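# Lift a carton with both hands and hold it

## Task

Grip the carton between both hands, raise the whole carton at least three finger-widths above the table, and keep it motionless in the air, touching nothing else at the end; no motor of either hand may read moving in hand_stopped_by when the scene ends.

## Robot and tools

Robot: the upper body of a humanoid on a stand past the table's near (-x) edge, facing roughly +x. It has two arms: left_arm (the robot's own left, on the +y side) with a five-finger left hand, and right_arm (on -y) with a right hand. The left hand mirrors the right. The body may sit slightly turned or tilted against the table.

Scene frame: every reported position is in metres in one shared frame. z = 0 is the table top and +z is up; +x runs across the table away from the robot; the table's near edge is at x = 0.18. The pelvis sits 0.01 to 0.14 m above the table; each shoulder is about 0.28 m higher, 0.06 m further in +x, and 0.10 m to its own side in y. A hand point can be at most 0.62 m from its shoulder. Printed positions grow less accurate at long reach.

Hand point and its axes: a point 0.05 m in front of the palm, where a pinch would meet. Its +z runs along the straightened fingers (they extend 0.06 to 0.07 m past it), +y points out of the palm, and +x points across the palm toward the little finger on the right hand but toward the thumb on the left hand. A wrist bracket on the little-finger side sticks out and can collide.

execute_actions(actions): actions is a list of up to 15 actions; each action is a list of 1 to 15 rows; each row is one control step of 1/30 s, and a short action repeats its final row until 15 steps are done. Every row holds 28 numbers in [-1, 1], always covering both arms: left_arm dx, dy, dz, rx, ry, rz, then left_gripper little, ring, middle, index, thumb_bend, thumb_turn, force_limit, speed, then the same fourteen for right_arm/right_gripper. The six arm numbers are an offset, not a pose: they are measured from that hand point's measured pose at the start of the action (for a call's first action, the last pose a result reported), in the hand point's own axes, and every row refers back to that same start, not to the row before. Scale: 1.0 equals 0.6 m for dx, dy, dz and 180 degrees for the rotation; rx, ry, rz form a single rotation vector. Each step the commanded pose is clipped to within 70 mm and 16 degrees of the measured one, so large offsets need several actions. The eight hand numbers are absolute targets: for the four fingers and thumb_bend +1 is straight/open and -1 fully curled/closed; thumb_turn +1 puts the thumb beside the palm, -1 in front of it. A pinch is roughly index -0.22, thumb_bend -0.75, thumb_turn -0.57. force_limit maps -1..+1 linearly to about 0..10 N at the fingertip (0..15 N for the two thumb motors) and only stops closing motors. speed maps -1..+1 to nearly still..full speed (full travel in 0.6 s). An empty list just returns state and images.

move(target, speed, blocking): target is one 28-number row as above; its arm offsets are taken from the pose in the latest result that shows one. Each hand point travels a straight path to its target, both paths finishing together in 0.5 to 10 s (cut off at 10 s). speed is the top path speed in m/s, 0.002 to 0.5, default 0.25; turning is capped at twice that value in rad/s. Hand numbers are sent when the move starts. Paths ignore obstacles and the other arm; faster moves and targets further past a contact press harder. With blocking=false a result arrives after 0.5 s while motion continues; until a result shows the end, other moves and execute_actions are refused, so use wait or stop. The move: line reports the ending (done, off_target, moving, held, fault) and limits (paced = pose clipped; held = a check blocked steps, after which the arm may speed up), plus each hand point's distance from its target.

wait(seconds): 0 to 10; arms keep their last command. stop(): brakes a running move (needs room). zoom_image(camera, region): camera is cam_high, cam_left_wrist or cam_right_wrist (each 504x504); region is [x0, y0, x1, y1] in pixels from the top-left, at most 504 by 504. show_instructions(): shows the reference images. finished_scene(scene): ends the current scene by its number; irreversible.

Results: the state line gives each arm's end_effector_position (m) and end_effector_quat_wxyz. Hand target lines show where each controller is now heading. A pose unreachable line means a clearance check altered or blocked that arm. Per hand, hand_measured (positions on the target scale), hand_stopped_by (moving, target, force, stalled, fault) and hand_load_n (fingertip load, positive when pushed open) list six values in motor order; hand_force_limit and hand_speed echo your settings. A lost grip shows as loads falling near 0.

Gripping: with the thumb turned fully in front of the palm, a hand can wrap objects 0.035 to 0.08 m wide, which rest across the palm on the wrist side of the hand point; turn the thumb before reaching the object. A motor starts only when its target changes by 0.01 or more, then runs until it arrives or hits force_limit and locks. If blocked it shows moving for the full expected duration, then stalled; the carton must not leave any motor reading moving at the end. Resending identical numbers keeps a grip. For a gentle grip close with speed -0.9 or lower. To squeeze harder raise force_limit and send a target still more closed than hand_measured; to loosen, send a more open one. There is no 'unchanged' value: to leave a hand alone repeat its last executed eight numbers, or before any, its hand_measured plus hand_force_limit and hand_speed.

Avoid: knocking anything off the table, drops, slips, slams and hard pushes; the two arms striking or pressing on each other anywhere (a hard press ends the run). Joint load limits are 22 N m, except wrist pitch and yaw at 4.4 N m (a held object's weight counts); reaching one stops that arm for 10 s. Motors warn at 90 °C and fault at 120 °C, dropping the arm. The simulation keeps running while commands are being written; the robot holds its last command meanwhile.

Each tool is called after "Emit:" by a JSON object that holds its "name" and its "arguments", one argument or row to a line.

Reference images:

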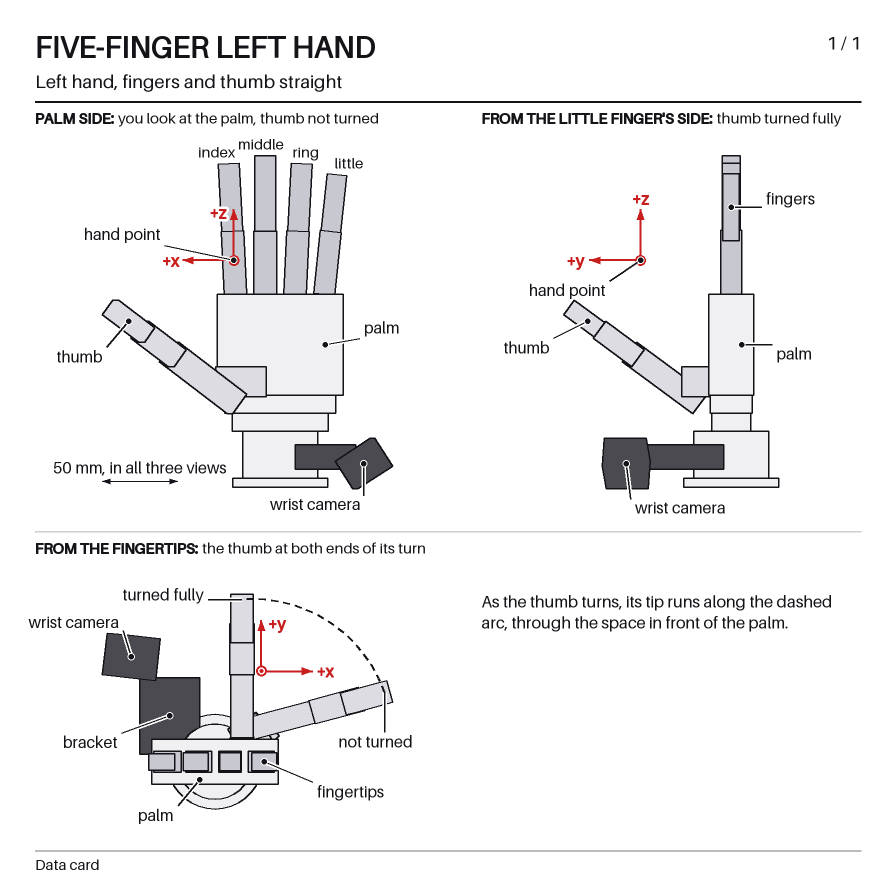

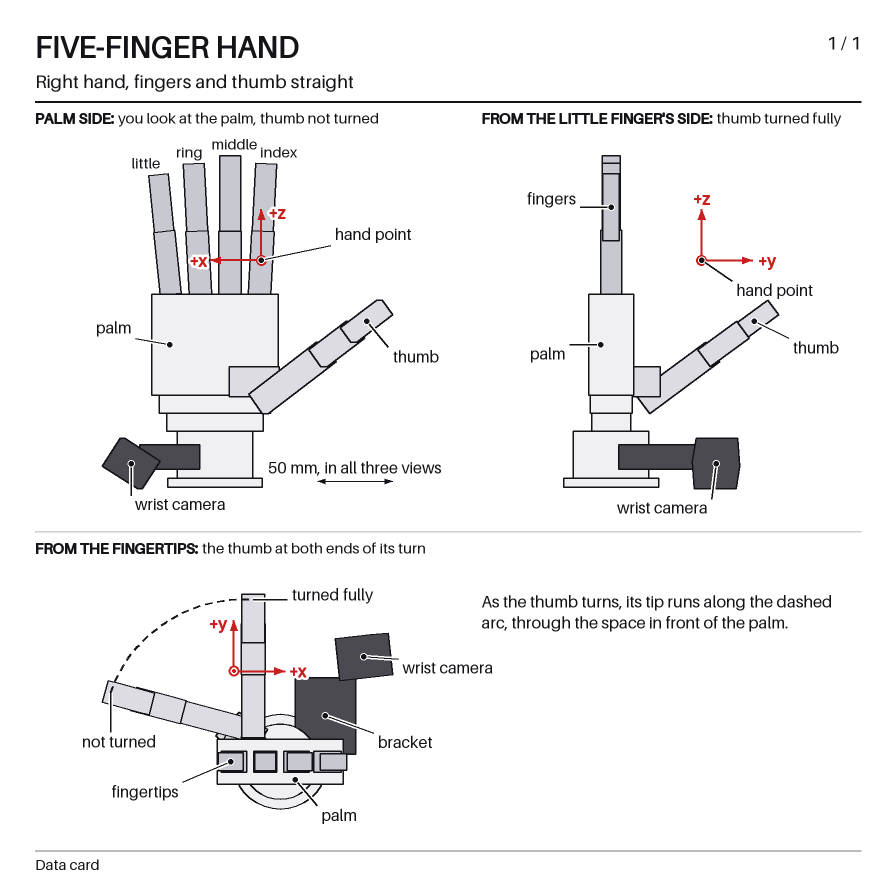

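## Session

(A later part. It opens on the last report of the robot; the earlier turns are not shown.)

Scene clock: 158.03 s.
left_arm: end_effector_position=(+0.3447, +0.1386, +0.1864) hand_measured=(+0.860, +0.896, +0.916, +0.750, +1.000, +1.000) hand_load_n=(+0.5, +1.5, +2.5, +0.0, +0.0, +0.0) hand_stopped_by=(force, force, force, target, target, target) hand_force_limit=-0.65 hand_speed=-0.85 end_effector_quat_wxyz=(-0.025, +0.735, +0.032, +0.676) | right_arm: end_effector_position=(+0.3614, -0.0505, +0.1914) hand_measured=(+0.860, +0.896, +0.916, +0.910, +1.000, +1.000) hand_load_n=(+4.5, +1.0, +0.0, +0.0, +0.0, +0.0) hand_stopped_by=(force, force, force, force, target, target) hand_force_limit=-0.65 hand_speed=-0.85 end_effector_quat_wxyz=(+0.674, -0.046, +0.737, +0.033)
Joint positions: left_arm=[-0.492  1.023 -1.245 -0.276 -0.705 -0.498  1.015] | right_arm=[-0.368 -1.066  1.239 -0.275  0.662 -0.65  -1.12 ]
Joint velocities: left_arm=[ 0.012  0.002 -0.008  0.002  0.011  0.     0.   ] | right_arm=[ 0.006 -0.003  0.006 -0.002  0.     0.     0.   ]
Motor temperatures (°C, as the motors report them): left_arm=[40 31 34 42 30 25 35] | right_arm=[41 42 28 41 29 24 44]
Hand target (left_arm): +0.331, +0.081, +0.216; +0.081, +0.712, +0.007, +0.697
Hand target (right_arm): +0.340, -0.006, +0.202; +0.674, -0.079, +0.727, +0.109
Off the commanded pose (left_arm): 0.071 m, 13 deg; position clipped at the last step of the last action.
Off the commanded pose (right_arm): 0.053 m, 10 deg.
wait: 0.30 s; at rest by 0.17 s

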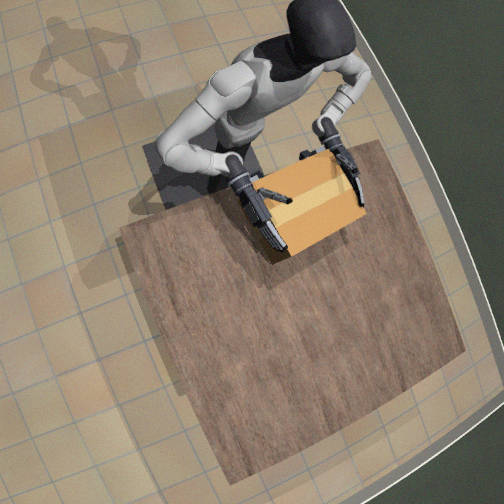

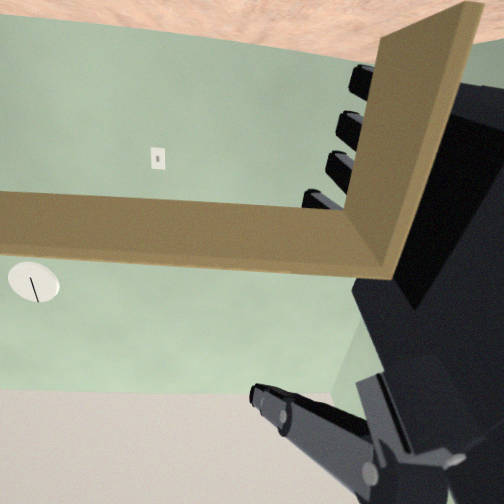

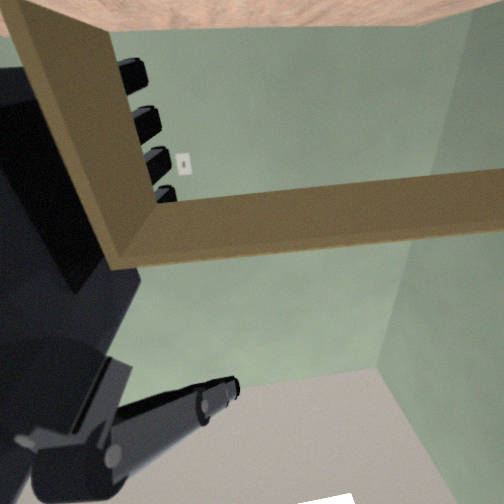

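Emit:
{"name": "execute_actions", "arguments": {
  "actions": [
    [[0.041,0.106,-0.026,-0.06,0.018,-0.035,0.75,0.75,0.75,0.75,1,1,-0.65,-0.85,-0.011,0.084,-0.023,-0.05,-0.006,0.017,0.75,0.75,0.75,0.75,1,1,-0.65,-0.85],[0.042,0.105,-0.026,-0.06,0.018,-0.035,0.75,0.75,0.75,0.75,1,1,-0.65,-0.85,-0.009,0.084,-0.023,-0.05,-0.006,0.017,0.75,0.75,0.75,0.75,1,1,-0.65,-0.85],[0.043,0.105,-0.025,-0.06,0.019,-0.035,0.75,0.75,0.75,0.75,1,1,-0.65,-0.85,-0.007,0.084,-0.022,-0.05,-0.005,0.017,0.75,0.75,0.75,0.75,1,1,-0.65,-0.85],[0.045,0.104,-0.025,-0.06,0.019,-0.035,0.75,0.75,0.75,0.75,1,1,-0.65,-0.85,-0.005,0.084,-0.022,-0.05,-0.005,0.017,0.75,0.75,0.75,0.75,1,1,-0.65,-0.85],[0.047,0.104,-0.025,-0.06,0.02,-0.035,0.75,0.75,0.75,0.75,1,1,-0.65,-0.85,-0.003,0.084,-0.021,-0.05,-0.004,0.017,0.75,0.75,0.75,0.75,1,1,-0.65,-0.85],[0.049,0.103,-0.024,-0.06,0.02,-0.035,0.75,0.75,0.75,0.75,1,1,-0.65,-0.85,-0.001,0.084,-0.021,-0.05,-0.004,0.017,0.75,0.75,0.75,0.75,1,1,-0.65,-0.85],[0.051,0.103,-0.024,-0.06,0.021,-0.035,0.75,0.75,0.75,0.75,1,1,-0.65,-0.85,0,0.084,-0.02,-0.05,-0.004,0.018,0.75,0.75,0.75,0.75,1,1,-0.65,-0.85],[0.053,0.102,-0.024,-0.06,0.021,-0.035,0.75,0.75,0.75,0.75,1,1,-0.65,-0.85,0,0.084,-0.02,-0.05,-0.004,0.018,0.75,0.75,0.75,0.75,1,1,-0.65,-0.85],[0.055,0.102,-0.023,-0.06,0.022,-0.035,0.75,0.75,0.75,0.75,1,1,-0.65,-0.85,0,0.084,-0.02,-0.05,-0.004,0.019,0.75,0.75,0.75,0.75,1,1,-0.65,-0.85],[0.057,0.101,-0.023,-0.06,0.022,-0.035,0.75,0.75,0.75,0.75,1,1,-0.65,-0.85,0,0.084,-0.02,-0.05,-0.004,0.019,0.75,0.75,0.75,0.75,1,1,-0.65,-0.85],[0.059,0.101,-0.023,-0.06,0.023,-0.035,0.75,0.75,0.75,0.75,1,1,-0.65,-0.85,0,0.084,-0.02,-0.05,-0.004,0.02,0.75,0.75,0.75,0.75,1,1,-0.65,-0.85],[0.06,0.1,-0.023,-0.06,0.023,-0.035,0.75,0.75,0.75,0.75,1,1,-0.65,-0.85,0,0.084,-0.02,-0.05,-0.004,0.02,0.75,0.75,0.75,0.75,1,1,-0.65,-0.85]]
  ]
}}

Emit:
{"name": "wait", "arguments": {
  "seconds": 0.3
}}

Scene clock: 159.47 s.
left_arm: end_effector_position=(+0.3493, +0.1369, +0.2033) hand_measured=(+0.860, +0.896, +0.914, +0.750, +1.000, +1.000) hand_load_n=(+3.5, +0.0, +0.0, +0.0, +0.0, +0.0) hand_stopped_by=(force, force, force, target, target, target) hand_force_limit=-0.65 hand_speed=-0.85 end_effector_quat_wxyz=(-0.014, +0.723, +0.038, +0.690) | right_arm: end_effector_position=(+0.3621, -0.0547, +0.1784) hand_measured=(+0.860, +0.896, +0.916, +0.910, +1.000, +1.000) hand_load_n=(+0.5, +1.5, +3.5, +0.0, +0.0, +0.0) hand_stopped_by=(force, force, force, force, target, target) hand_force_limit=-0.65 hand_speed=-0.85 end_effector_quat_wxyz=(+0.667, -0.044, +0.744, +0.027)
Joint positions: left_arm=[-0.526  1.034 -1.243 -0.302 -0.716 -0.509  1.02 ] | right_arm=[-0.357 -1.039  1.246 -0.216  0.675 -0.672 -1.1  ]
Joint velocities: left_arm=[-0.021  0.003  0.    -0.034 -0.009  0.     0.012] | right_arm=[ 0.006  0.003 -0.003  0.014  0.018 -0.038  0.   ]
Motor temperatures (°C, as the motors report them): left_arm=[40 31 34 43 30 25 36] | right_arm=[42 42 28 41 29 24 46]
Hand target (left_arm): +0.335, +0.084, +0.226; +0.080, +0.705, +0.009, +0.704
Hand target (right_arm): +0.341, -0.007, +0.194; +0.673, -0.075, +0.728, +0.110
Off the commanded pose (left_arm): 0.063 m, 12 deg.
Off the commanded pose (right_arm): 0.058 m, 11 deg.
joint sent to its limit (left arm) — the command would take joint 3 (shoulder yaw) past its lower limit, so that joint was sent only as far as its limit.
joint sent to its limit (right arm) — the command would take joint 3 (shoulder yaw) past its upper limit, so that joint was sent only as far as its limit.

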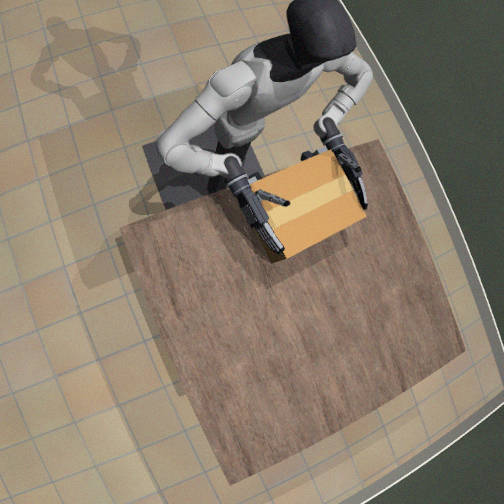

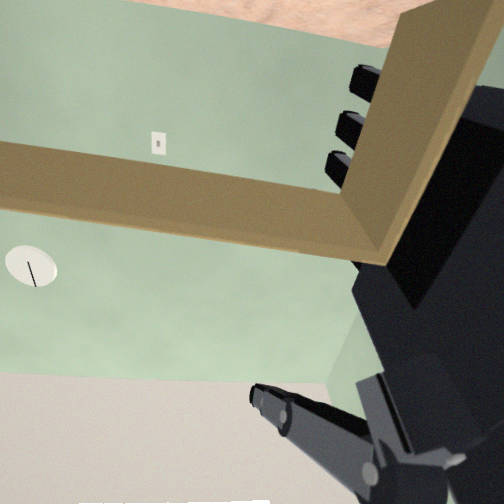

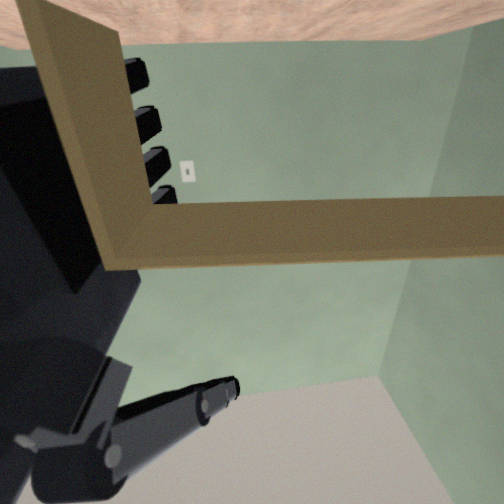

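Scene clock: 159.77 s.
left_arm: end_effector_position=(+0.3494, +0.1369, +0.2040) hand_measured=(+0.860, +0.896, +0.914, +0.750, +1.000, +1.000) hand_load_n=(+3.0, +0.0, +0.0, +0.0, +0.0, +0.0) hand_stopped_by=(force, force, force, target, target, target) hand_force_limit=-0.65 hand_speed=-0.85 end_effector_quat_wxyz=(-0.014, +0.722, +0.038, +0.690) | right_arm: end_effector_position=(+0.3622, -0.0549, +0.1789) hand_measured=(+0.860, +0.896, +0.916, +0.910, +1.000, +1.000) hand_load_n=(+0.5, +1.5, +3.5, +0.0, +0.0, +0.0) hand_stopped_by=(force, force, force, force, target, target) hand_force_limit=-0.65 hand_speed=-0.85 end_effector_quat_wxyz=(+0.667, -0.043, +0.743, +0.027)
Joint positions: left_arm=[-0.527  1.035 -1.243 -0.303 -0.716 -0.509  1.021] | right_arm=[-0.357 -1.039  1.246 -0.216  0.675 -0.674 -1.1  ]
Joint velocities: left_arm=[ 0.005  0.003  0.011  0.002 -0.011  0.     0.   ] | right_arm=[ 0.002 -0.005  0.008 -0.005 -0.006  0.     0.   ]
Motor temperatures (°C, as the motors report them): left_arm=[40 31 34 43 30 26 36] | right_arm=[42 42 28 41 29 25 46]
Hand target (left_arm): +0.335, +0.084, +0.226; +0.080, +0.705, +0.009, +0.704
Hand target (right_arm): +0.341, -0.007, +0.194; +0.673, -0.075, +0.728, +0.110
Off the commanded pose (left_arm): 0.063 m, 12 deg.
Off the commanded pose (right_arm): 0.058 m, 10 deg.
wait: 0.30 s; at rest by 0.17 s

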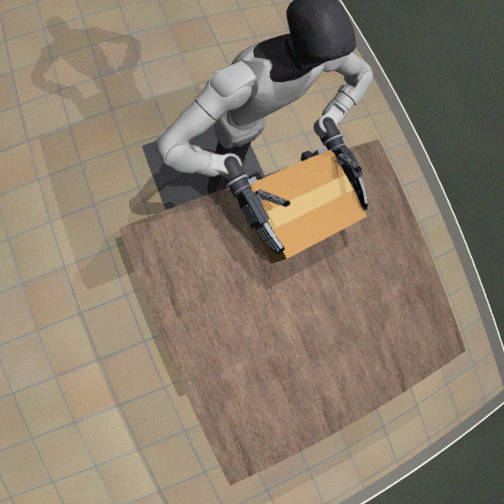

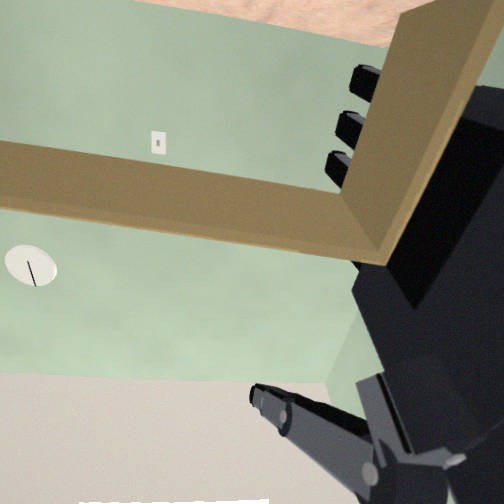

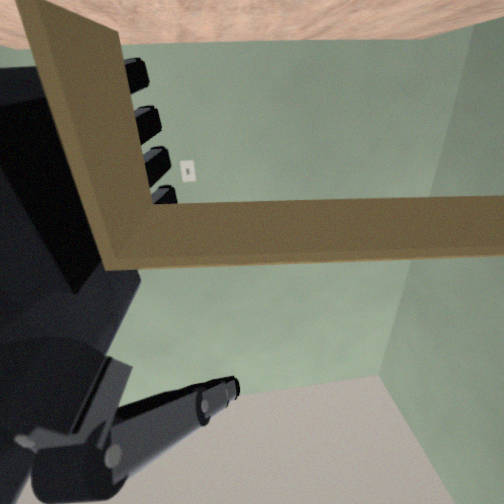

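Emit:
{"name": "execute_actions", "arguments": {
  "actions": [
    [[0.029,0.097,-0.026,-0.056,0.012,-0.027,0.75,0.75,0.75,0.75,1,1,-0.65,-0.85,-0.022,0.091,-0.024,-0.053,-0.011,0.021,0.75,0.75,0.75,0.75,1,1,-0.65,-0.85],[0.029,0.098,-0.026,-0.056,0.012,-0.025,0.75,0.75,0.75,0.75,1,1,-0.65,-0.85,-0.024,0.091,-0.024,-0.053,-0.011,0.022,0.75,0.75,0.75,0.75,1,1,-0.65,-0.85],[0.029,0.098,-0.026,-0.056,0.012,-0.023,0.75,0.75,0.75,0.75,1,1,-0.65,-0.85,-0.026,0.091,-0.024,-0.054,-0.012,0.023,0.75,0.75,0.75,0.75,1,1,-0.65,-0.85],[0.03,0.099,-0.026,-0.056,0.011,-0.021,0.75,0.75,0.75,0.75,1,1,-0.65,-0.85,-0.029,0.091,-0.025,-0.054,-0.012,0.024,0.75,0.75,0.75,0.75,1,1,-0.65,-0.85],[0.031,0.099,-0.026,-0.056,0.011,-0.019,0.75,0.75,0.75,0.75,1,1,-0.65,-0.85,-0.031,0.091,-0.025,-0.054,-0.013,0.025,0.75,0.75,0.75,0.75,1,1,-0.65,-0.85],[0.032,0.1,-0.026,-0.056,0.011,-0.017,0.75,0.75,0.75,0.75,1,1,-0.65,-0.85,-0.034,0.092,-0.025,-0.055,-0.013,0.025,0.75,0.75,0.75,0.75,1,1,-0.65,-0.85],[0.034,0.1,-0.026,-0.056,0.011,-0.015,0.75,0.75,0.75,0.75,1,1,-0.65,-0.85,-0.037,0.092,-0.026,-0.055,-0.014,0.025,0.75,0.75,0.75,0.75,1,1,-0.65,-0.85],[0.036,0.101,-0.026,-0.056,0.011,-0.013,0.75,0.75,0.75,0.75,1,1,-0.65,-0.85,-0.039,0.092,-0.026,-0.055,-0.014,0.025,0.75,0.75,0.75,0.75,1,1,-0.65,-0.85],[0.038,0.101,-0.026,-0.056,0.011,-0.012,0.75,0.75,0.75,0.75,1,1,-0.65,-0.85,-0.042,0.092,-0.026,-0.055,-0.014,0.025,0.75,0.75,0.75,0.75,1,1,-0.65,-0.85],[0.04,0.101,-0.026,-0.056,0.011,-0.011,0.75,0.75,0.75,0.75,1,1,-0.65,-0.85,-0.045,0.092,-0.027,-0.055,-0.014,0.025,0.75,0.75,0.75,0.75,1,1,-0.65,-0.85],[0.042,0.101,-0.027,-0.056,0.011,-0.011,0.75,0.75,0.75,0.75,1,1,-0.65,-0.85,-0.047,0.092,-0.027,-0.055,-0.014,0.025,0.75,0.75,0.75,0.75,1,1,-0.65,-0.85],[0.044,0.101,-0.027,-0.056,0.011,-0.011,0.75,0.75,0.75,0.75,1,1,-0.65,-0.85,-0.05,0.092,-0.027,-0.055,-0.014,0.025,0.75,0.75,0.75,0.75,1,1,-0.65,-0.85],[0.046,0.101,-0.027,-0.056,0.011,-0.011,0.75,0.75,0.75,0.75,1,1,-0.65,-0.85,-0.053,0.092,-0.028,-0.055,-0.014,0.025,0.75,0.75,0.75,0.75,1,1,-0.65,-0.85],[0.048,0.101,-0.027,-0.056,0.011,-0.011,0.75,0.75,0.75,0.75,1,1,-0.65,-0.85,-0.055,0.092,-0.028,-0.055,-0.014,0.025,0.75,0.75,0.75,0.75,1,1,-0.65,-0.85],[0.05,0.101,-0.027,-0.056,0.011,-0.011,0.75,0.75,0.75,0.75,1,1,-0.65,-0.85,-0.057,0.092,-0.028,-0.055,-0.014,0.025,0.75,0.75,0.75,0.75,1,1,-0.65,-0.85]]
  ]
}}

Emit:
{"name": "wait", "arguments": {
  "seconds": 0.3
}}

Scene clock: 161.17 s.
left_arm: end_effector_position=(+0.3499, +0.1323, +0.2181) hand_measured=(+0.860, +0.896, +0.914, +0.750, +1.000, +1.000) hand_load_n=(+3.5, +0.5, +0.0, +0.0, +0.0, +0.0) hand_stopped_by=(force, force, force, target, target, target) hand_force_limit=-0.65 hand_speed=-0.85 end_effector_quat_wxyz=(-0.027, +0.720, +0.020, +0.693) | right_arm: end_effector_position=(+0.3623, -0.0553, +0.1942) hand_measured=(+0.860, +0.896, +0.916, +0.910, +1.000, +1.000) hand_load_n=(+1.0, +2.0, +3.0, +0.0, +0.0, +0.0) hand_stopped_by=(force, force, force, force, target, target) hand_force_limit=-0.65 hand_speed=-0.85 end_effector_quat_wxyz=(+0.670, -0.038, +0.741, +0.031)
Joint positions: left_arm=[-0.569  1.082 -1.243 -0.402 -0.717 -0.42   1.067] | right_arm=[-0.372 -1.092  1.246 -0.302  0.682 -0.655 -1.132]
Joint velocities: left_arm=[-0.101  0.107  0.    -0.241 -0.081  0.129  0.086] | right_arm=[-0.061 -0.19  -0.003 -0.304  0.026  0.117 -0.108]
Motor temperatures (°C, as the motors report them): left_arm=[41 32 34 44 30 26 37] | right_arm=[42 42 28 42 29 25 48]
Hand target (left_arm): +0.335, +0.081, +0.239; +0.061, +0.707, -0.010, +0.705
Hand target (right_arm): +0.340, -0.006, +0.216; +0.677, -0.072, +0.722, +0.119
Off the commanded pose (left_arm): 0.060 m, 11 deg.
Off the commanded pose (right_arm): 0.061 m, 11 deg.
joint sent to its limit (left arm) — the command would take joint 3 (shoulder yaw) past its lower limit, so that joint was sent only as far as its limit.
joint sent to its limit (right arm) — the command would take joint 3 (shoulder yaw) past its upper limit, so that joint was sent only as far as its limit.

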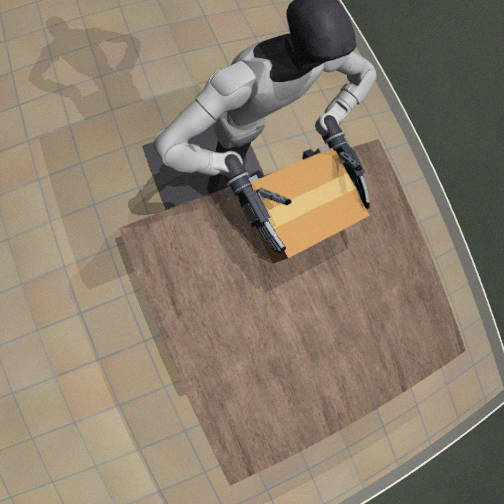

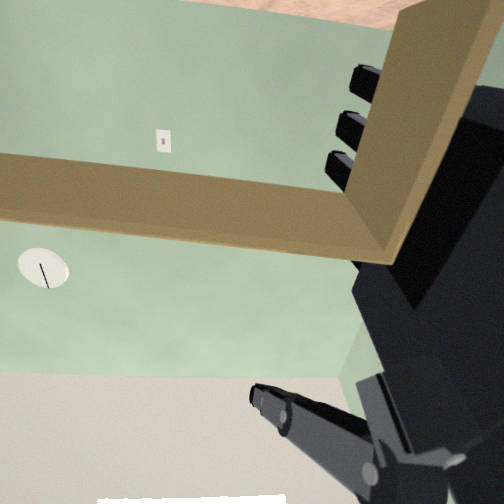

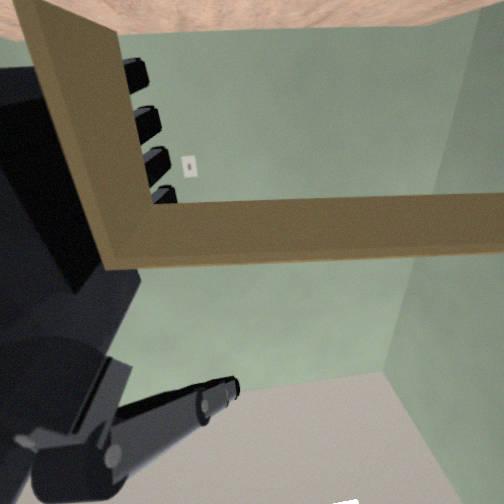

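Scene clock: 161.47 s.
left_arm: end_effector_position=(+0.3502, +0.1322, +0.2211) hand_measured=(+0.860, +0.896, +0.914, +0.750, +1.000, +1.000) hand_load_n=(+3.5, +0.5, +0.0, +0.0, +0.0, +0.0) hand_stopped_by=(force, force, force, target, target, target) hand_force_limit=-0.65 hand_speed=-0.85 end_effector_quat_wxyz=(-0.028, +0.719, +0.020, +0.694) | right_arm: end_effector_position=(+0.3626, -0.0550, +0.1974) hand_measured=(+0.860, +0.896, +0.916, +0.910, +1.000, +1.000) hand_load_n=(+1.0, +1.5, +3.0, +0.0, +0.0, +0.0) hand_stopped_by=(force, force, force, force, target, target) hand_force_limit=-0.65 hand_speed=-0.85 end_effector_quat_wxyz=(+0.671, -0.039, +0.740, +0.030)
Joint positions: left_arm=[-0.577  1.09  -1.243 -0.417 -0.723 -0.411  1.073] | right_arm=[-0.378 -1.104  1.246 -0.321  0.685 -0.646 -1.139]
Joint velocities: left_arm=[-0.006  0.003 -0.002 -0.005 -0.005  0.     0.   ] | right_arm=[-0.002  0.002  0.    -0.003 -0.005  0.     0.   ]
Motor temperatures (°C, as the motors report them): left_arm=[41 32 34 44 30 26 38] | right_arm=[42 42 28 42 29 25 48]
Hand target (left_arm): +0.335, +0.081, +0.239; +0.061, +0.707, -0.010, +0.705
Hand target (right_arm): +0.340, -0.006, +0.216; +0.677, -0.072, +0.722, +0.119
Off the commanded pose (left_arm): 0.059 m, 11 deg.
Off the commanded pose (right_arm): 0.060 m, 11 deg.
wait: 0.30 s; at rest by 0.23 s

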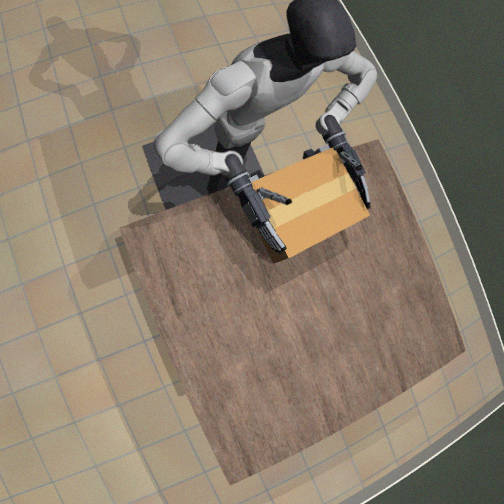

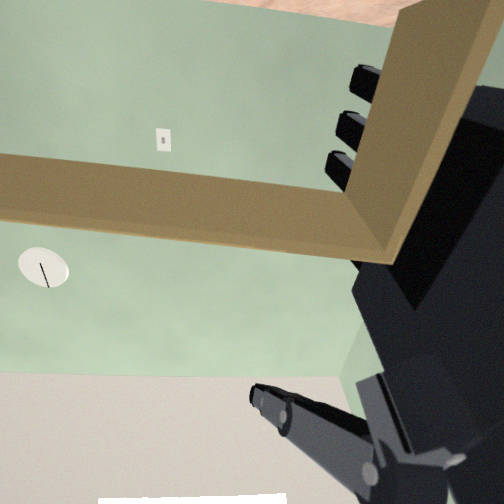

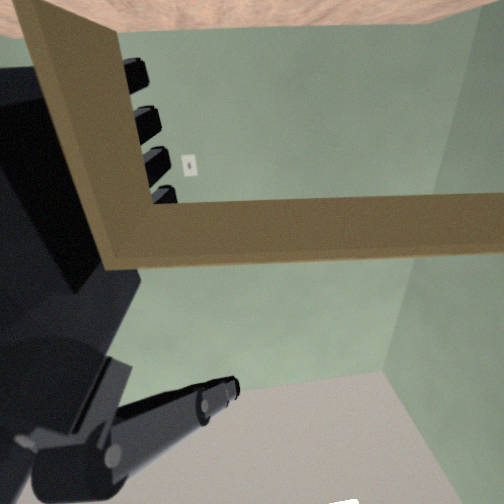

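Emit:
{"name": "execute_actions", "arguments": {
  "actions": [
    [[0.027,0.091,-0.026,-0.054,0.01,-0.026,0.75,0.75,0.75,0.75,1,1,-0.65,-0.85,-0.027,0.093,-0.025,-0.056,-0.011,0.022,0.75,0.75,0.75,0.75,1,1,-0.65,-0.85],[0.029,0.091,-0.026,-0.054,0.01,-0.026,0.75,0.75,0.75,0.75,1,1,-0.65,-0.85,-0.03,0.093,-0.025,-0.056,-0.011,0.022,0.75,0.75,0.75,0.75,1,1,-0.65,-0.85],[0.032,0.091,-0.025,-0.054,0.01,-0.025,0.75,0.75,0.75,0.75,1,1,-0.65,-0.85,-0.033,0.093,-0.025,-0.056,-0.012,0.022,0.75,0.75,0.75,0.75,1,1,-0.65,-0.85],[0.035,0.091,-0.025,-0.055,0.011,-0.025,0.75,0.75,0.75,0.75,1,1,-0.65,-0.85,-0.037,0.093,-0.025,-0.056,-0.012,0.022,0.75,0.75,0.75,0.75,1,1,-0.65,-0.85],[0.038,0.091,-0.024,-0.055,0.011,-0.025,0.75,0.75,0.75,0.75,1,1,-0.65,-0.85,-0.041,0.093,-0.024,-0.056,-0.012,0.022,0.75,0.75,0.75,0.75,1,1,-0.65,-0.85],[0.041,0.09,-0.024,-0.055,0.011,-0.024,0.75,0.75,0.75,0.75,1,1,-0.65,-0.85,-0.045,0.092,-0.024,-0.056,-0.013,0.022,0.75,0.75,0.75,0.75,1,1,-0.65,-0.85],[0.044,0.09,-0.023,-0.055,0.012,-0.024,0.75,0.75,0.75,0.75,1,1,-0.65,-0.85,-0.049,0.092,-0.024,-0.056,-0.013,0.022,0.75,0.75,0.75,0.75,1,1,-0.65,-0.85],[0.047,0.09,-0.023,-0.055,0.012,-0.024,0.75,0.75,0.75,0.75,1,1,-0.65,-0.85,-0.053,0.092,-0.024,-0.056,-0.014,0.022,0.75,0.75,0.75,0.75,1,1,-0.65,-0.85],[0.05,0.09,-0.022,-0.056,0.012,-0.023,0.75,0.75,0.75,0.75,1,1,-0.65,-0.85,-0.057,0.092,-0.023,-0.056,-0.014,0.022,0.75,0.75,0.75,0.75,1,1,-0.65,-0.85],[0.053,0.09,-0.022,-0.056,0.013,-0.023,0.75,0.75,0.75,0.75,1,1,-0.65,-0.85,-0.061,0.092,-0.023,-0.056,-0.014,0.022,0.75,0.75,0.75,0.75,1,1,-0.65,-0.85],[0.056,0.089,-0.021,-0.056,0.013,-0.023,0.75,0.75,0.75,0.75,1,1,-0.65,-0.85,-0.065,0.091,-0.023,-0.056,-0.015,0.022,0.75,0.75,0.75,0.75,1,1,-0.65,-0.85],[0.059,0.089,-0.021,-0.056,0.013,-0.022,0.75,0.75,0.75,0.75,1,1,-0.65,-0.85,-0.069,0.091,-0.023,-0.056,-0.015,0.022,0.75,0.75,0.75,0.75,1,1,-0.65,-0.85],[0.062,0.089,-0.02,-0.056,0.014,-0.022,0.75,0.75,0.75,0.75,1,1,-0.65,-0.85,-0.072,0.091,-0.022,-0.056,-0.016,0.022,0.75,0.75,0.75,0.75,1,1,-0.65,-0.85],[0.065,0.089,-0.02,-0.056,0.014,-0.022,0.75,0.75,0.75,0.75,1,1,-0.65,-0.85,-0.075,0.091,-0.022,-0.056,-0.016,0.022,0.75,0.75,0.75,0.75,1,1,-0.65,-0.85],[0.068,0.089,-0.02,-0.056,0.014,-0.022,0.75,0.75,0.75,0.75,1,1,-0.65,-0.85,-0.078,0.091,-0.022,-0.056,-0.016,0.022,0.75,0.75,0.75,0.75,1,1,-0.65,-0.85]]
  ]
}}

Emit:
{"name": "wait", "arguments": {
  "seconds": 0.3
}}

Scene clock: 162.70 s.
left_arm: end_effector_position=(+0.3543, +0.1317, +0.2442) hand_measured=(+0.860, +0.896, +0.914, +0.750, +1.000, +1.000) hand_load_n=(+4.0, +2.0, +0.0, +0.0, +0.0, +0.0) hand_stopped_by=(force, force, force, target, target, target) hand_force_limit=-0.65 hand_speed=-0.85 end_effector_quat_wxyz=(-0.027, +0.712, +0.018, +0.701) | right_arm: end_effector_position=(+0.3667, -0.0532, +0.2229) hand_measured=(+0.860, +0.896, +0.916, +0.910, +1.000, +1.000) hand_load_n=(+2.0, +2.5, +3.0, +0.0, +0.0, +0.0) hand_stopped_by=(force, force, force, force, target, target) hand_force_limit=-0.65 hand_speed=-0.85 end_effector_quat_wxyz=(+0.676, -0.040, +0.736, +0.030)
Joint positions: left_arm=[-0.649  1.146 -1.246 -0.504 -0.775 -0.372  1.097] | right_arm=[-0.437 -1.195  1.249 -0.454  0.726 -0.596 -1.18 ]
Joint velocities: left_arm=[-0.195  0.127  0.009 -0.212 -0.15   0.122  0.085] | right_arm=[-0.147 -0.204  0.002 -0.276  0.124  0.115 -0.092]
Motor temperatures (°C, as the motors report them): left_arm=[41 32 34 44 30 27 38] | right_arm=[43 42 28 42 29 25 49]
Hand target (left_arm): +0.339, +0.082, +0.264; +0.059, +0.701, -0.017, +0.711
Hand target (right_arm): +0.344, -0.006, +0.247; +0.683, -0.074, +0.716, +0.121
Off the commanded pose (left_arm): 0.058 m, 11 deg.
Off the commanded pose (right_arm): 0.059 m, 11 deg.
joint sent to its limit (left arm) — the command would take joint 3 (shoulder yaw) past its lower limit, so that joint was sent only as far as its limit.
joint sent to its limit (right arm) — the command would take joint 3 (shoulder yaw) past its upper limit, so that joint was sent only as far as its limit.

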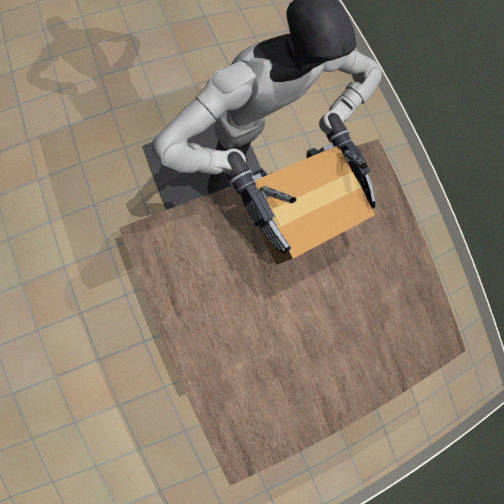

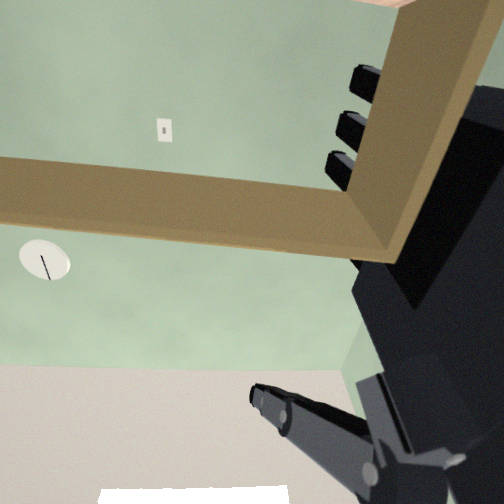

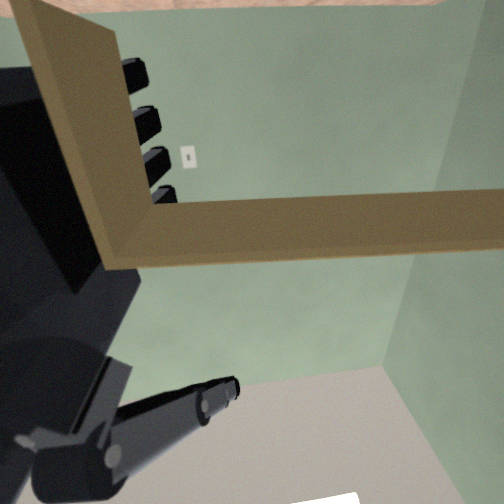

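Scene clock: 163.00 s.
left_arm: end_effector_position=(+0.3549, +0.1317, +0.2479) hand_measured=(+0.860, +0.896, +0.914, +0.750, +1.000, +1.000) hand_load_n=(+4.0, +2.0, +0.5, +0.0, +0.0, +0.0) hand_stopped_by=(force, force, force, target, target, target) hand_force_limit=-0.65 hand_speed=-0.85 end_effector_quat_wxyz=(-0.027, +0.712, +0.018, +0.702) | right_arm: end_effector_position=(+0.3674, -0.0527, +0.2270) hand_measured=(+0.860, +0.896, +0.916, +0.910, +1.000, +1.000) hand_load_n=(+2.0, +2.5, +3.0, +0.0, +0.0, +0.0) hand_stopped_by=(force, force, force, force, target, target) hand_force_limit=-0.65 hand_speed=-0.85 end_effector_quat_wxyz=(+0.676, -0.040, +0.735, +0.030)
Joint positions: left_arm=[-0.664  1.157 -1.248 -0.52  -0.786 -0.363  1.105] | right_arm=[-0.45  -1.21   1.252 -0.475  0.735 -0.588 -1.187]
Joint velocities: left_arm=[-0.011  0.006 -0.002  0.     0.002  0.     0.   ] | right_arm=[ 0.    -0.002 -0.012  0.008 -0.006  0.     0.   ]
Motor temperatures (°C, as the motors report them): left_arm=[41 32 34 44 30 27 39] | right_arm=[43 42 28 42 29 25 50]
Hand target (left_arm): +0.339, +0.082, +0.264; +0.059, +0.701, -0.017, +0.711
Hand target (right_arm): +0.344, -0.006, +0.247; +0.683, -0.074, +0.716, +0.121
Off the commanded pose (left_arm): 0.057 m, 11 deg.
Off the commanded pose (right_arm): 0.058 m, 11 deg.
wait: 0.30 s; at rest by 0.23 s

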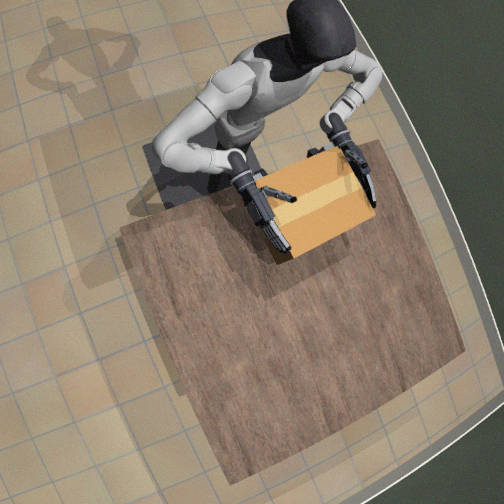

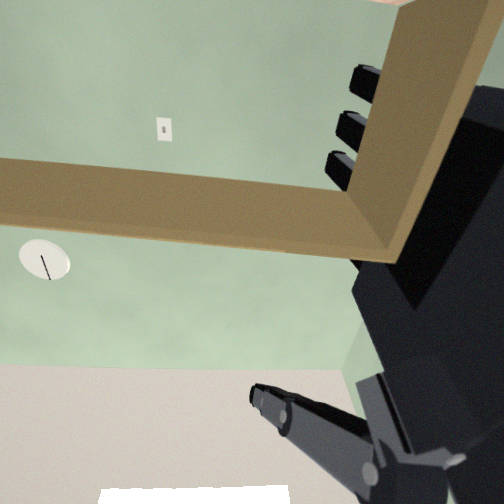

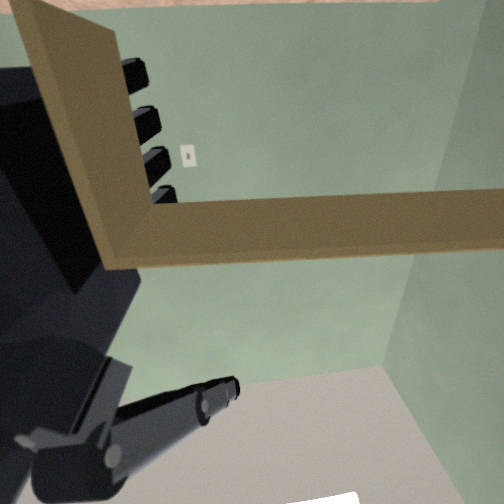

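Emit:
{"name": "execute_actions", "arguments": {
  "actions": []
}}

Scene clock: 163.50 s.
left_arm: end_effector_position=(+0.3549, +0.1317, +0.2479) hand_measured=(+0.860, +0.896, +0.914, +0.750, +1.000, +1.000) hand_load_n=(+4.0, +2.0, +0.5, +0.0, +0.0, +0.0) hand_stopped_by=(force, force, force, target, target, target) hand_force_limit=-0.65 hand_speed=-0.85 end_effector_quat_wxyz=(-0.027, +0.712, +0.018, +0.702) | right_arm: end_effector_position=(+0.3674, -0.0527, +0.2270) hand_measured=(+0.860, +0.896, +0.916, +0.910, +1.000, +1.000) hand_load_n=(+2.0, +2.5, +3.0, +0.0, +0.0, +0.0) hand_stopped_by=(force, force, force, force, target, target) hand_force_limit=-0.65 hand_speed=-0.85 end_effector_quat_wxyz=(+0.676, -0.040, +0.735, +0.030)
Joint positions: left_arm=[-0.664  1.157 -1.248 -0.52  -0.786 -0.363  1.105] | right_arm=[-0.45  -1.21   1.252 -0.475  0.735 -0.588 -1.187]
Joint velocities: left_arm=[-0.005 -0.021  0.006  0.    -0.003  0.     0.   ] | right_arm=[ 0.008 -0.003  0.    -0.005  0.002  0.     0.   ]
Motor temperatures (°C, as the motors report them): left_arm=[41 32 34 45 30 27 39] | right_arm=[43 42 28 43 29 25 50]
Hand target (left_arm): +0.339, +0.082, +0.264; +0.059, +0.701, -0.017, +0.711
Hand target (right_arm): +0.344, -0.006, +0.247; +0.683, -0.074, +0.716, +0.121
Off the commanded pose (left_arm): 0.057 m, 11 deg.
Off the commanded pose (right_arm): 0.058 m, 11 deg.

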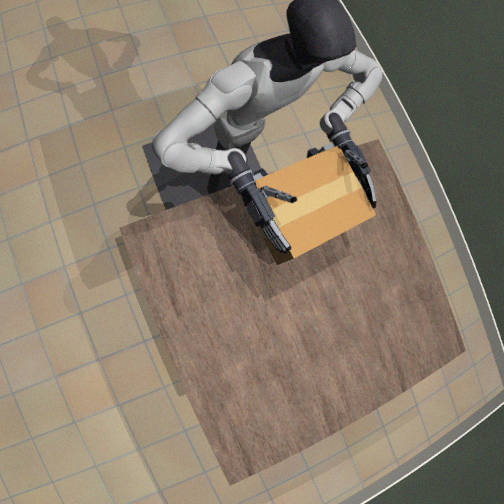

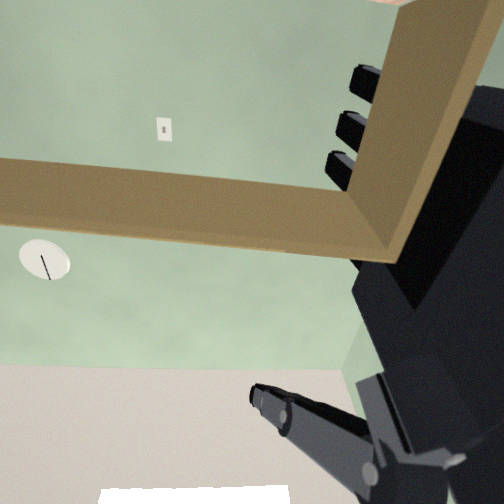

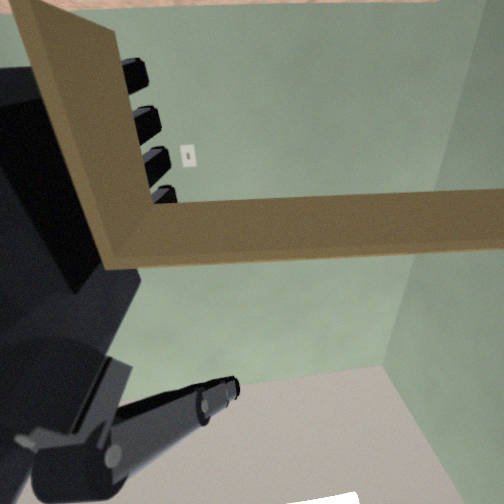

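Emit:
{"name": "execute_actions", "arguments": {
  "actions": [
    [[0.026,0.088,-0.026,-0.055,0.008,-0.022,0.75,0.75,0.75,0.75,1,1,-0.65,-0.85,-0.031,0.089,-0.026,-0.056,-0.012,0.022,0.75,0.75,0.75,0.75,1,1,-0.65,-0.85],[0.029,0.088,-0.0257,-0.055,0.0082,-0.022,0.75,0.75,0.75,0.75,1,1,-0.65,-0.85,-0.0345,0.089,-0.0257,-0.056,-0.0122,0.022,0.75,0.75,0.75,0.75,1,1,-0.65,-0.85],[0.032,0.0878,-0.0254,-0.055,0.0084,-0.022,0.75,0.75,0.75,0.75,1,1,-0.65,-0.85,-0.038,0.0888,-0.0254,-0.056,-0.0124,0.022,0.75,0.75,0.75,0.75,1,1,-0.65,-0.85],[0.035,0.0877,-0.025,-0.055,0.0086,-0.022,0.75,0.75,0.75,0.75,1,1,-0.65,-0.85,-0.041,0.0887,-0.025,-0.056,-0.0126,0.022,0.75,0.75,0.75,0.75,1,1,-0.65,-0.85],[0.038,0.0875,-0.0247,-0.055,0.0088,-0.022,0.75,0.75,0.75,0.75,1,1,-0.65,-0.85,-0.0445,0.0885,-0.0247,-0.056,-0.0128,0.022,0.75,0.75,0.75,0.75,1,1,-0.65,-0.85],[0.041,0.0874,-0.0243,-0.055,0.009,-0.022,0.75,0.75,0.75,0.75,1,1,-0.65,-0.85,-0.048,0.0884,-0.0243,-0.056,-0.013,0.022,0.75,0.75,0.75,0.75,1,1,-0.65,-0.85],[0.044,0.0872,-0.024,-0.055,0.0092,-0.022,0.75,0.75,0.75,0.75,1,1,-0.65,-0.85,-0.051,0.0882,-0.024,-0.056,-0.0132,0.022,0.75,0.75,0.75,0.75,1,1,-0.65,-0.85],[0.047,0.0871,-0.0236,-0.055,0.0094,-0.022,0.75,0.75,0.75,0.75,1,1,-0.65,-0.85,-0.0545,0.0881,-0.0236,-0.056,-0.0134,0.022,0.75,0.75,0.75,0.75,1,1,-0.65,-0.85],[0.05,0.0869,-0.0233,-0.055,0.0096,-0.022,0.75,0.75,0.75,0.75,1,1,-0.65,-0.85,-0.058,0.0879,-0.0233,-0.056,-0.0136,0.022,0.75,0.75,0.75,0.75,1,1,-0.65,-0.85],[0.053,0.0868,-0.023,-0.055,0.0098,-0.022,0.75,0.75,0.75,0.75,1,1,-0.65,-0.85,-0.061,0.0878,-0.023,-0.056,-0.0138,0.022,0.75,0.75,0.75,0.75,1,1,-0.65,-0.85],[0.056,0.0866,-0.0226,-0.055,0.01,-0.022,0.75,0.75,0.75,0.75,1,1,-0.65,-0.85,-0.0645,0.0876,-0.0226,-0.056,-0.014,0.022,0.75,0.75,0.75,0.75,1,1,-0.65,-0.85],[0.059,0.0865,-0.0223,-0.055,0.0102,-0.022,0.75,0.75,0.75,0.75,1,1,-0.65,-0.85,-0.068,0.0875,-0.0223,-0.056,-0.0142,0.022,0.75,0.75,0.75,0.75,1,1,-0.65,-0.85],[0.062,0.0863,-0.022,-0.055,0.0104,-0.022,0.75,0.75,0.75,0.75,1,1,-0.65,-0.85,-0.071,0.0873,-0.022,-0.056,-0.0144,0.022,0.75,0.75,0.75,0.75,1,1,-0.65,-0.85],[0.065,0.0862,-0.0215,-0.055,0.0107,-0.022,0.75,0.75,0.75,0.75,1,1,-0.65,-0.85,-0.074,0.0872,-0.0215,-0.056,-0.0147,0.022,0.75,0.75,0.75,0.75,1,1,-0.65,-0.85],[0.067,0.086,-0.021,-0.055,0.011,-0.022,0.75,0.75,0.75,0.75,1,1,-0.65,-0.85,-0.077,0.087,-0.021,-0.056,-0.015,0.022,0.75,0.75,0.75,0.75,1,1,-0.65,-0.85]]
  ]
}}

Emit:
{"name": "wait", "arguments": {
  "seconds": 0.6
}}

Scene clock: 164.53 s.
left_arm: end_effector_position=(+0.3577, +0.1321, +0.2704) hand_measured=(+0.860, +0.896, +0.914, +0.750, +1.000, +1.000) hand_load_n=(+3.5, +2.0, +0.5, +0.0, +0.0, +0.0) hand_stopped_by=(force, force, force, target, target, target) hand_force_limit=-0.65 hand_speed=-0.85 end_effector_quat_wxyz=(-0.028, +0.709, +0.019, +0.704) | right_arm: end_effector_position=(+0.3707, -0.0504, +0.2504) hand_measured=(+0.860, +0.896, +0.916, +0.910, +1.000, +1.000) hand_load_n=(+2.0, +2.5, +2.5, +0.0, +0.0, +0.0) hand_stopped_by=(force, force, force, force, target, target) hand_force_limit=-0.65 hand_speed=-0.85 end_effector_quat_wxyz=(+0.678, -0.044, +0.733, +0.031)
Joint positions: left_arm=[-0.746  1.217 -1.25  -0.612 -0.86  -0.321  1.137] | right_arm=[-0.52  -1.299  1.256 -0.59   0.797 -0.546 -1.21 ]
Joint velocities: left_arm=[-0.209  0.127 -0.015 -0.176 -0.187  0.081  0.063] | right_arm=[-0.152 -0.181  0.003 -0.219  0.173  0.073 -0.034]
Motor temperatures (°C, as the motors report them): left_arm=[42 32 34 45 30 27 39] | right_arm=[43 42 28 43 30 25 51]
Hand target (left_arm): +0.341, +0.083, +0.289; +0.058, +0.697, -0.018, +0.715
Hand target (right_arm): +0.348, -0.006, +0.275; +0.687, -0.077, +0.713, +0.120
Off the commanded pose (left_arm): 0.057 m, 11 deg.
Off the commanded pose (right_arm): 0.057 m, 11 deg.

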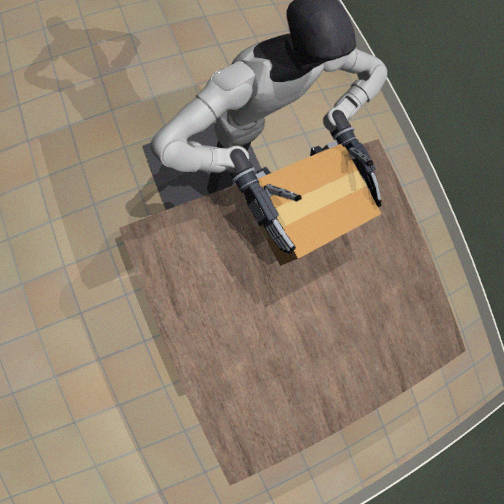

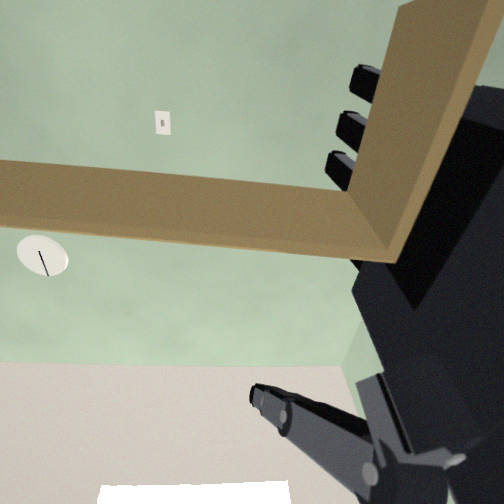

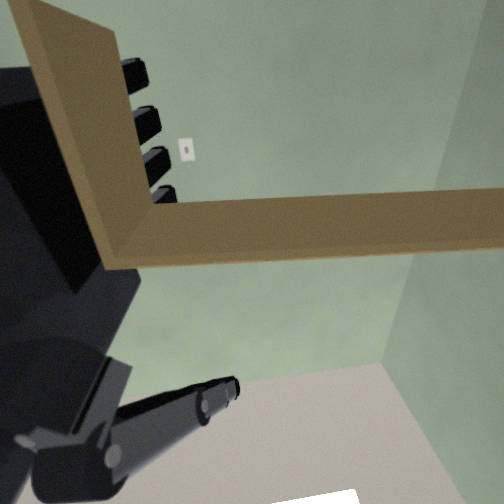

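Scene clock: 165.13 s.
left_arm: end_effector_position=(+0.3585, +0.1323, +0.2745) hand_measured=(+0.860, +0.896, +0.914, +0.750, +1.000, +1.000) hand_load_n=(+3.5, +2.0, +0.5, +0.0, +0.0, +0.0) hand_stopped_by=(force, force, force, target, target, target) hand_force_limit=-0.65 hand_speed=-0.85 end_effector_quat_wxyz=(-0.028, +0.707, +0.020, +0.706) | right_arm: end_effector_position=(+0.3717, -0.0501, +0.2547) hand_measured=(+0.860, +0.896, +0.916, +0.910, +1.000, +1.000) hand_load_n=(+2.0, +2.0, +2.5, +0.0, +0.0, +0.0) hand_stopped_by=(force, force, force, force, target, target) hand_force_limit=-0.65 hand_speed=-0.85 end_effector_quat_wxyz=(+0.680, -0.044, +0.732, +0.031)
Joint positions: left_arm=[-0.761  1.224 -1.25  -0.622 -0.871 -0.317  1.141] | right_arm=[-0.533 -1.313  1.256 -0.605  0.808 -0.541 -1.213]
Joint velocities: left_arm=[ 0.002 -0.006  0.002 -0.005 -0.005  0.     0.   ] | right_arm=[ 0.    -0.003 -0.014  0.     0.     0.     0.   ]
Motor temperatures (°C, as the motors report them): left_arm=[42 32 34 45 30 27 40] | right_arm=[44 42 28 43 30 25 52]
Hand target (left_arm): +0.341, +0.083, +0.289; +0.058, +0.697, -0.018, +0.715
Hand target (right_arm): +0.348, -0.006, +0.275; +0.687, -0.077, +0.713, +0.120
Off the commanded pose (left_arm): 0.056 m, 11 deg.
Off the commanded pose (right_arm): 0.055 m, 11 deg.
wait: 0.60 s; at rest by 0.23 s

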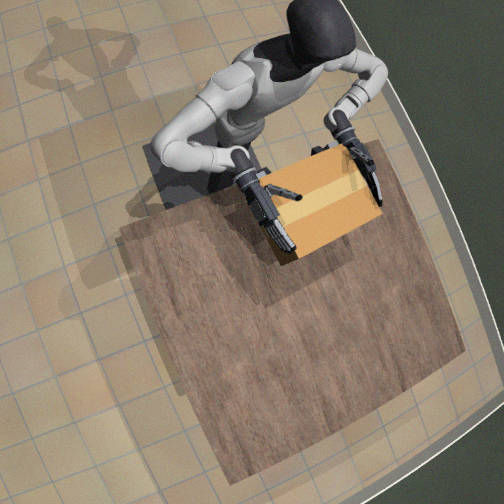

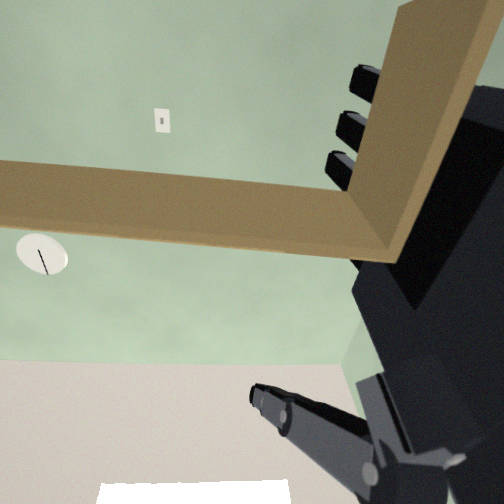

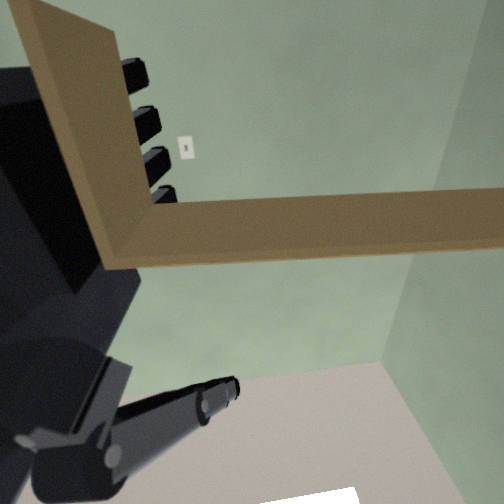

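Emit:
{"name": "finished_scene", "arguments": {
  "scene": 1
}}

The scene is finished: the task was done.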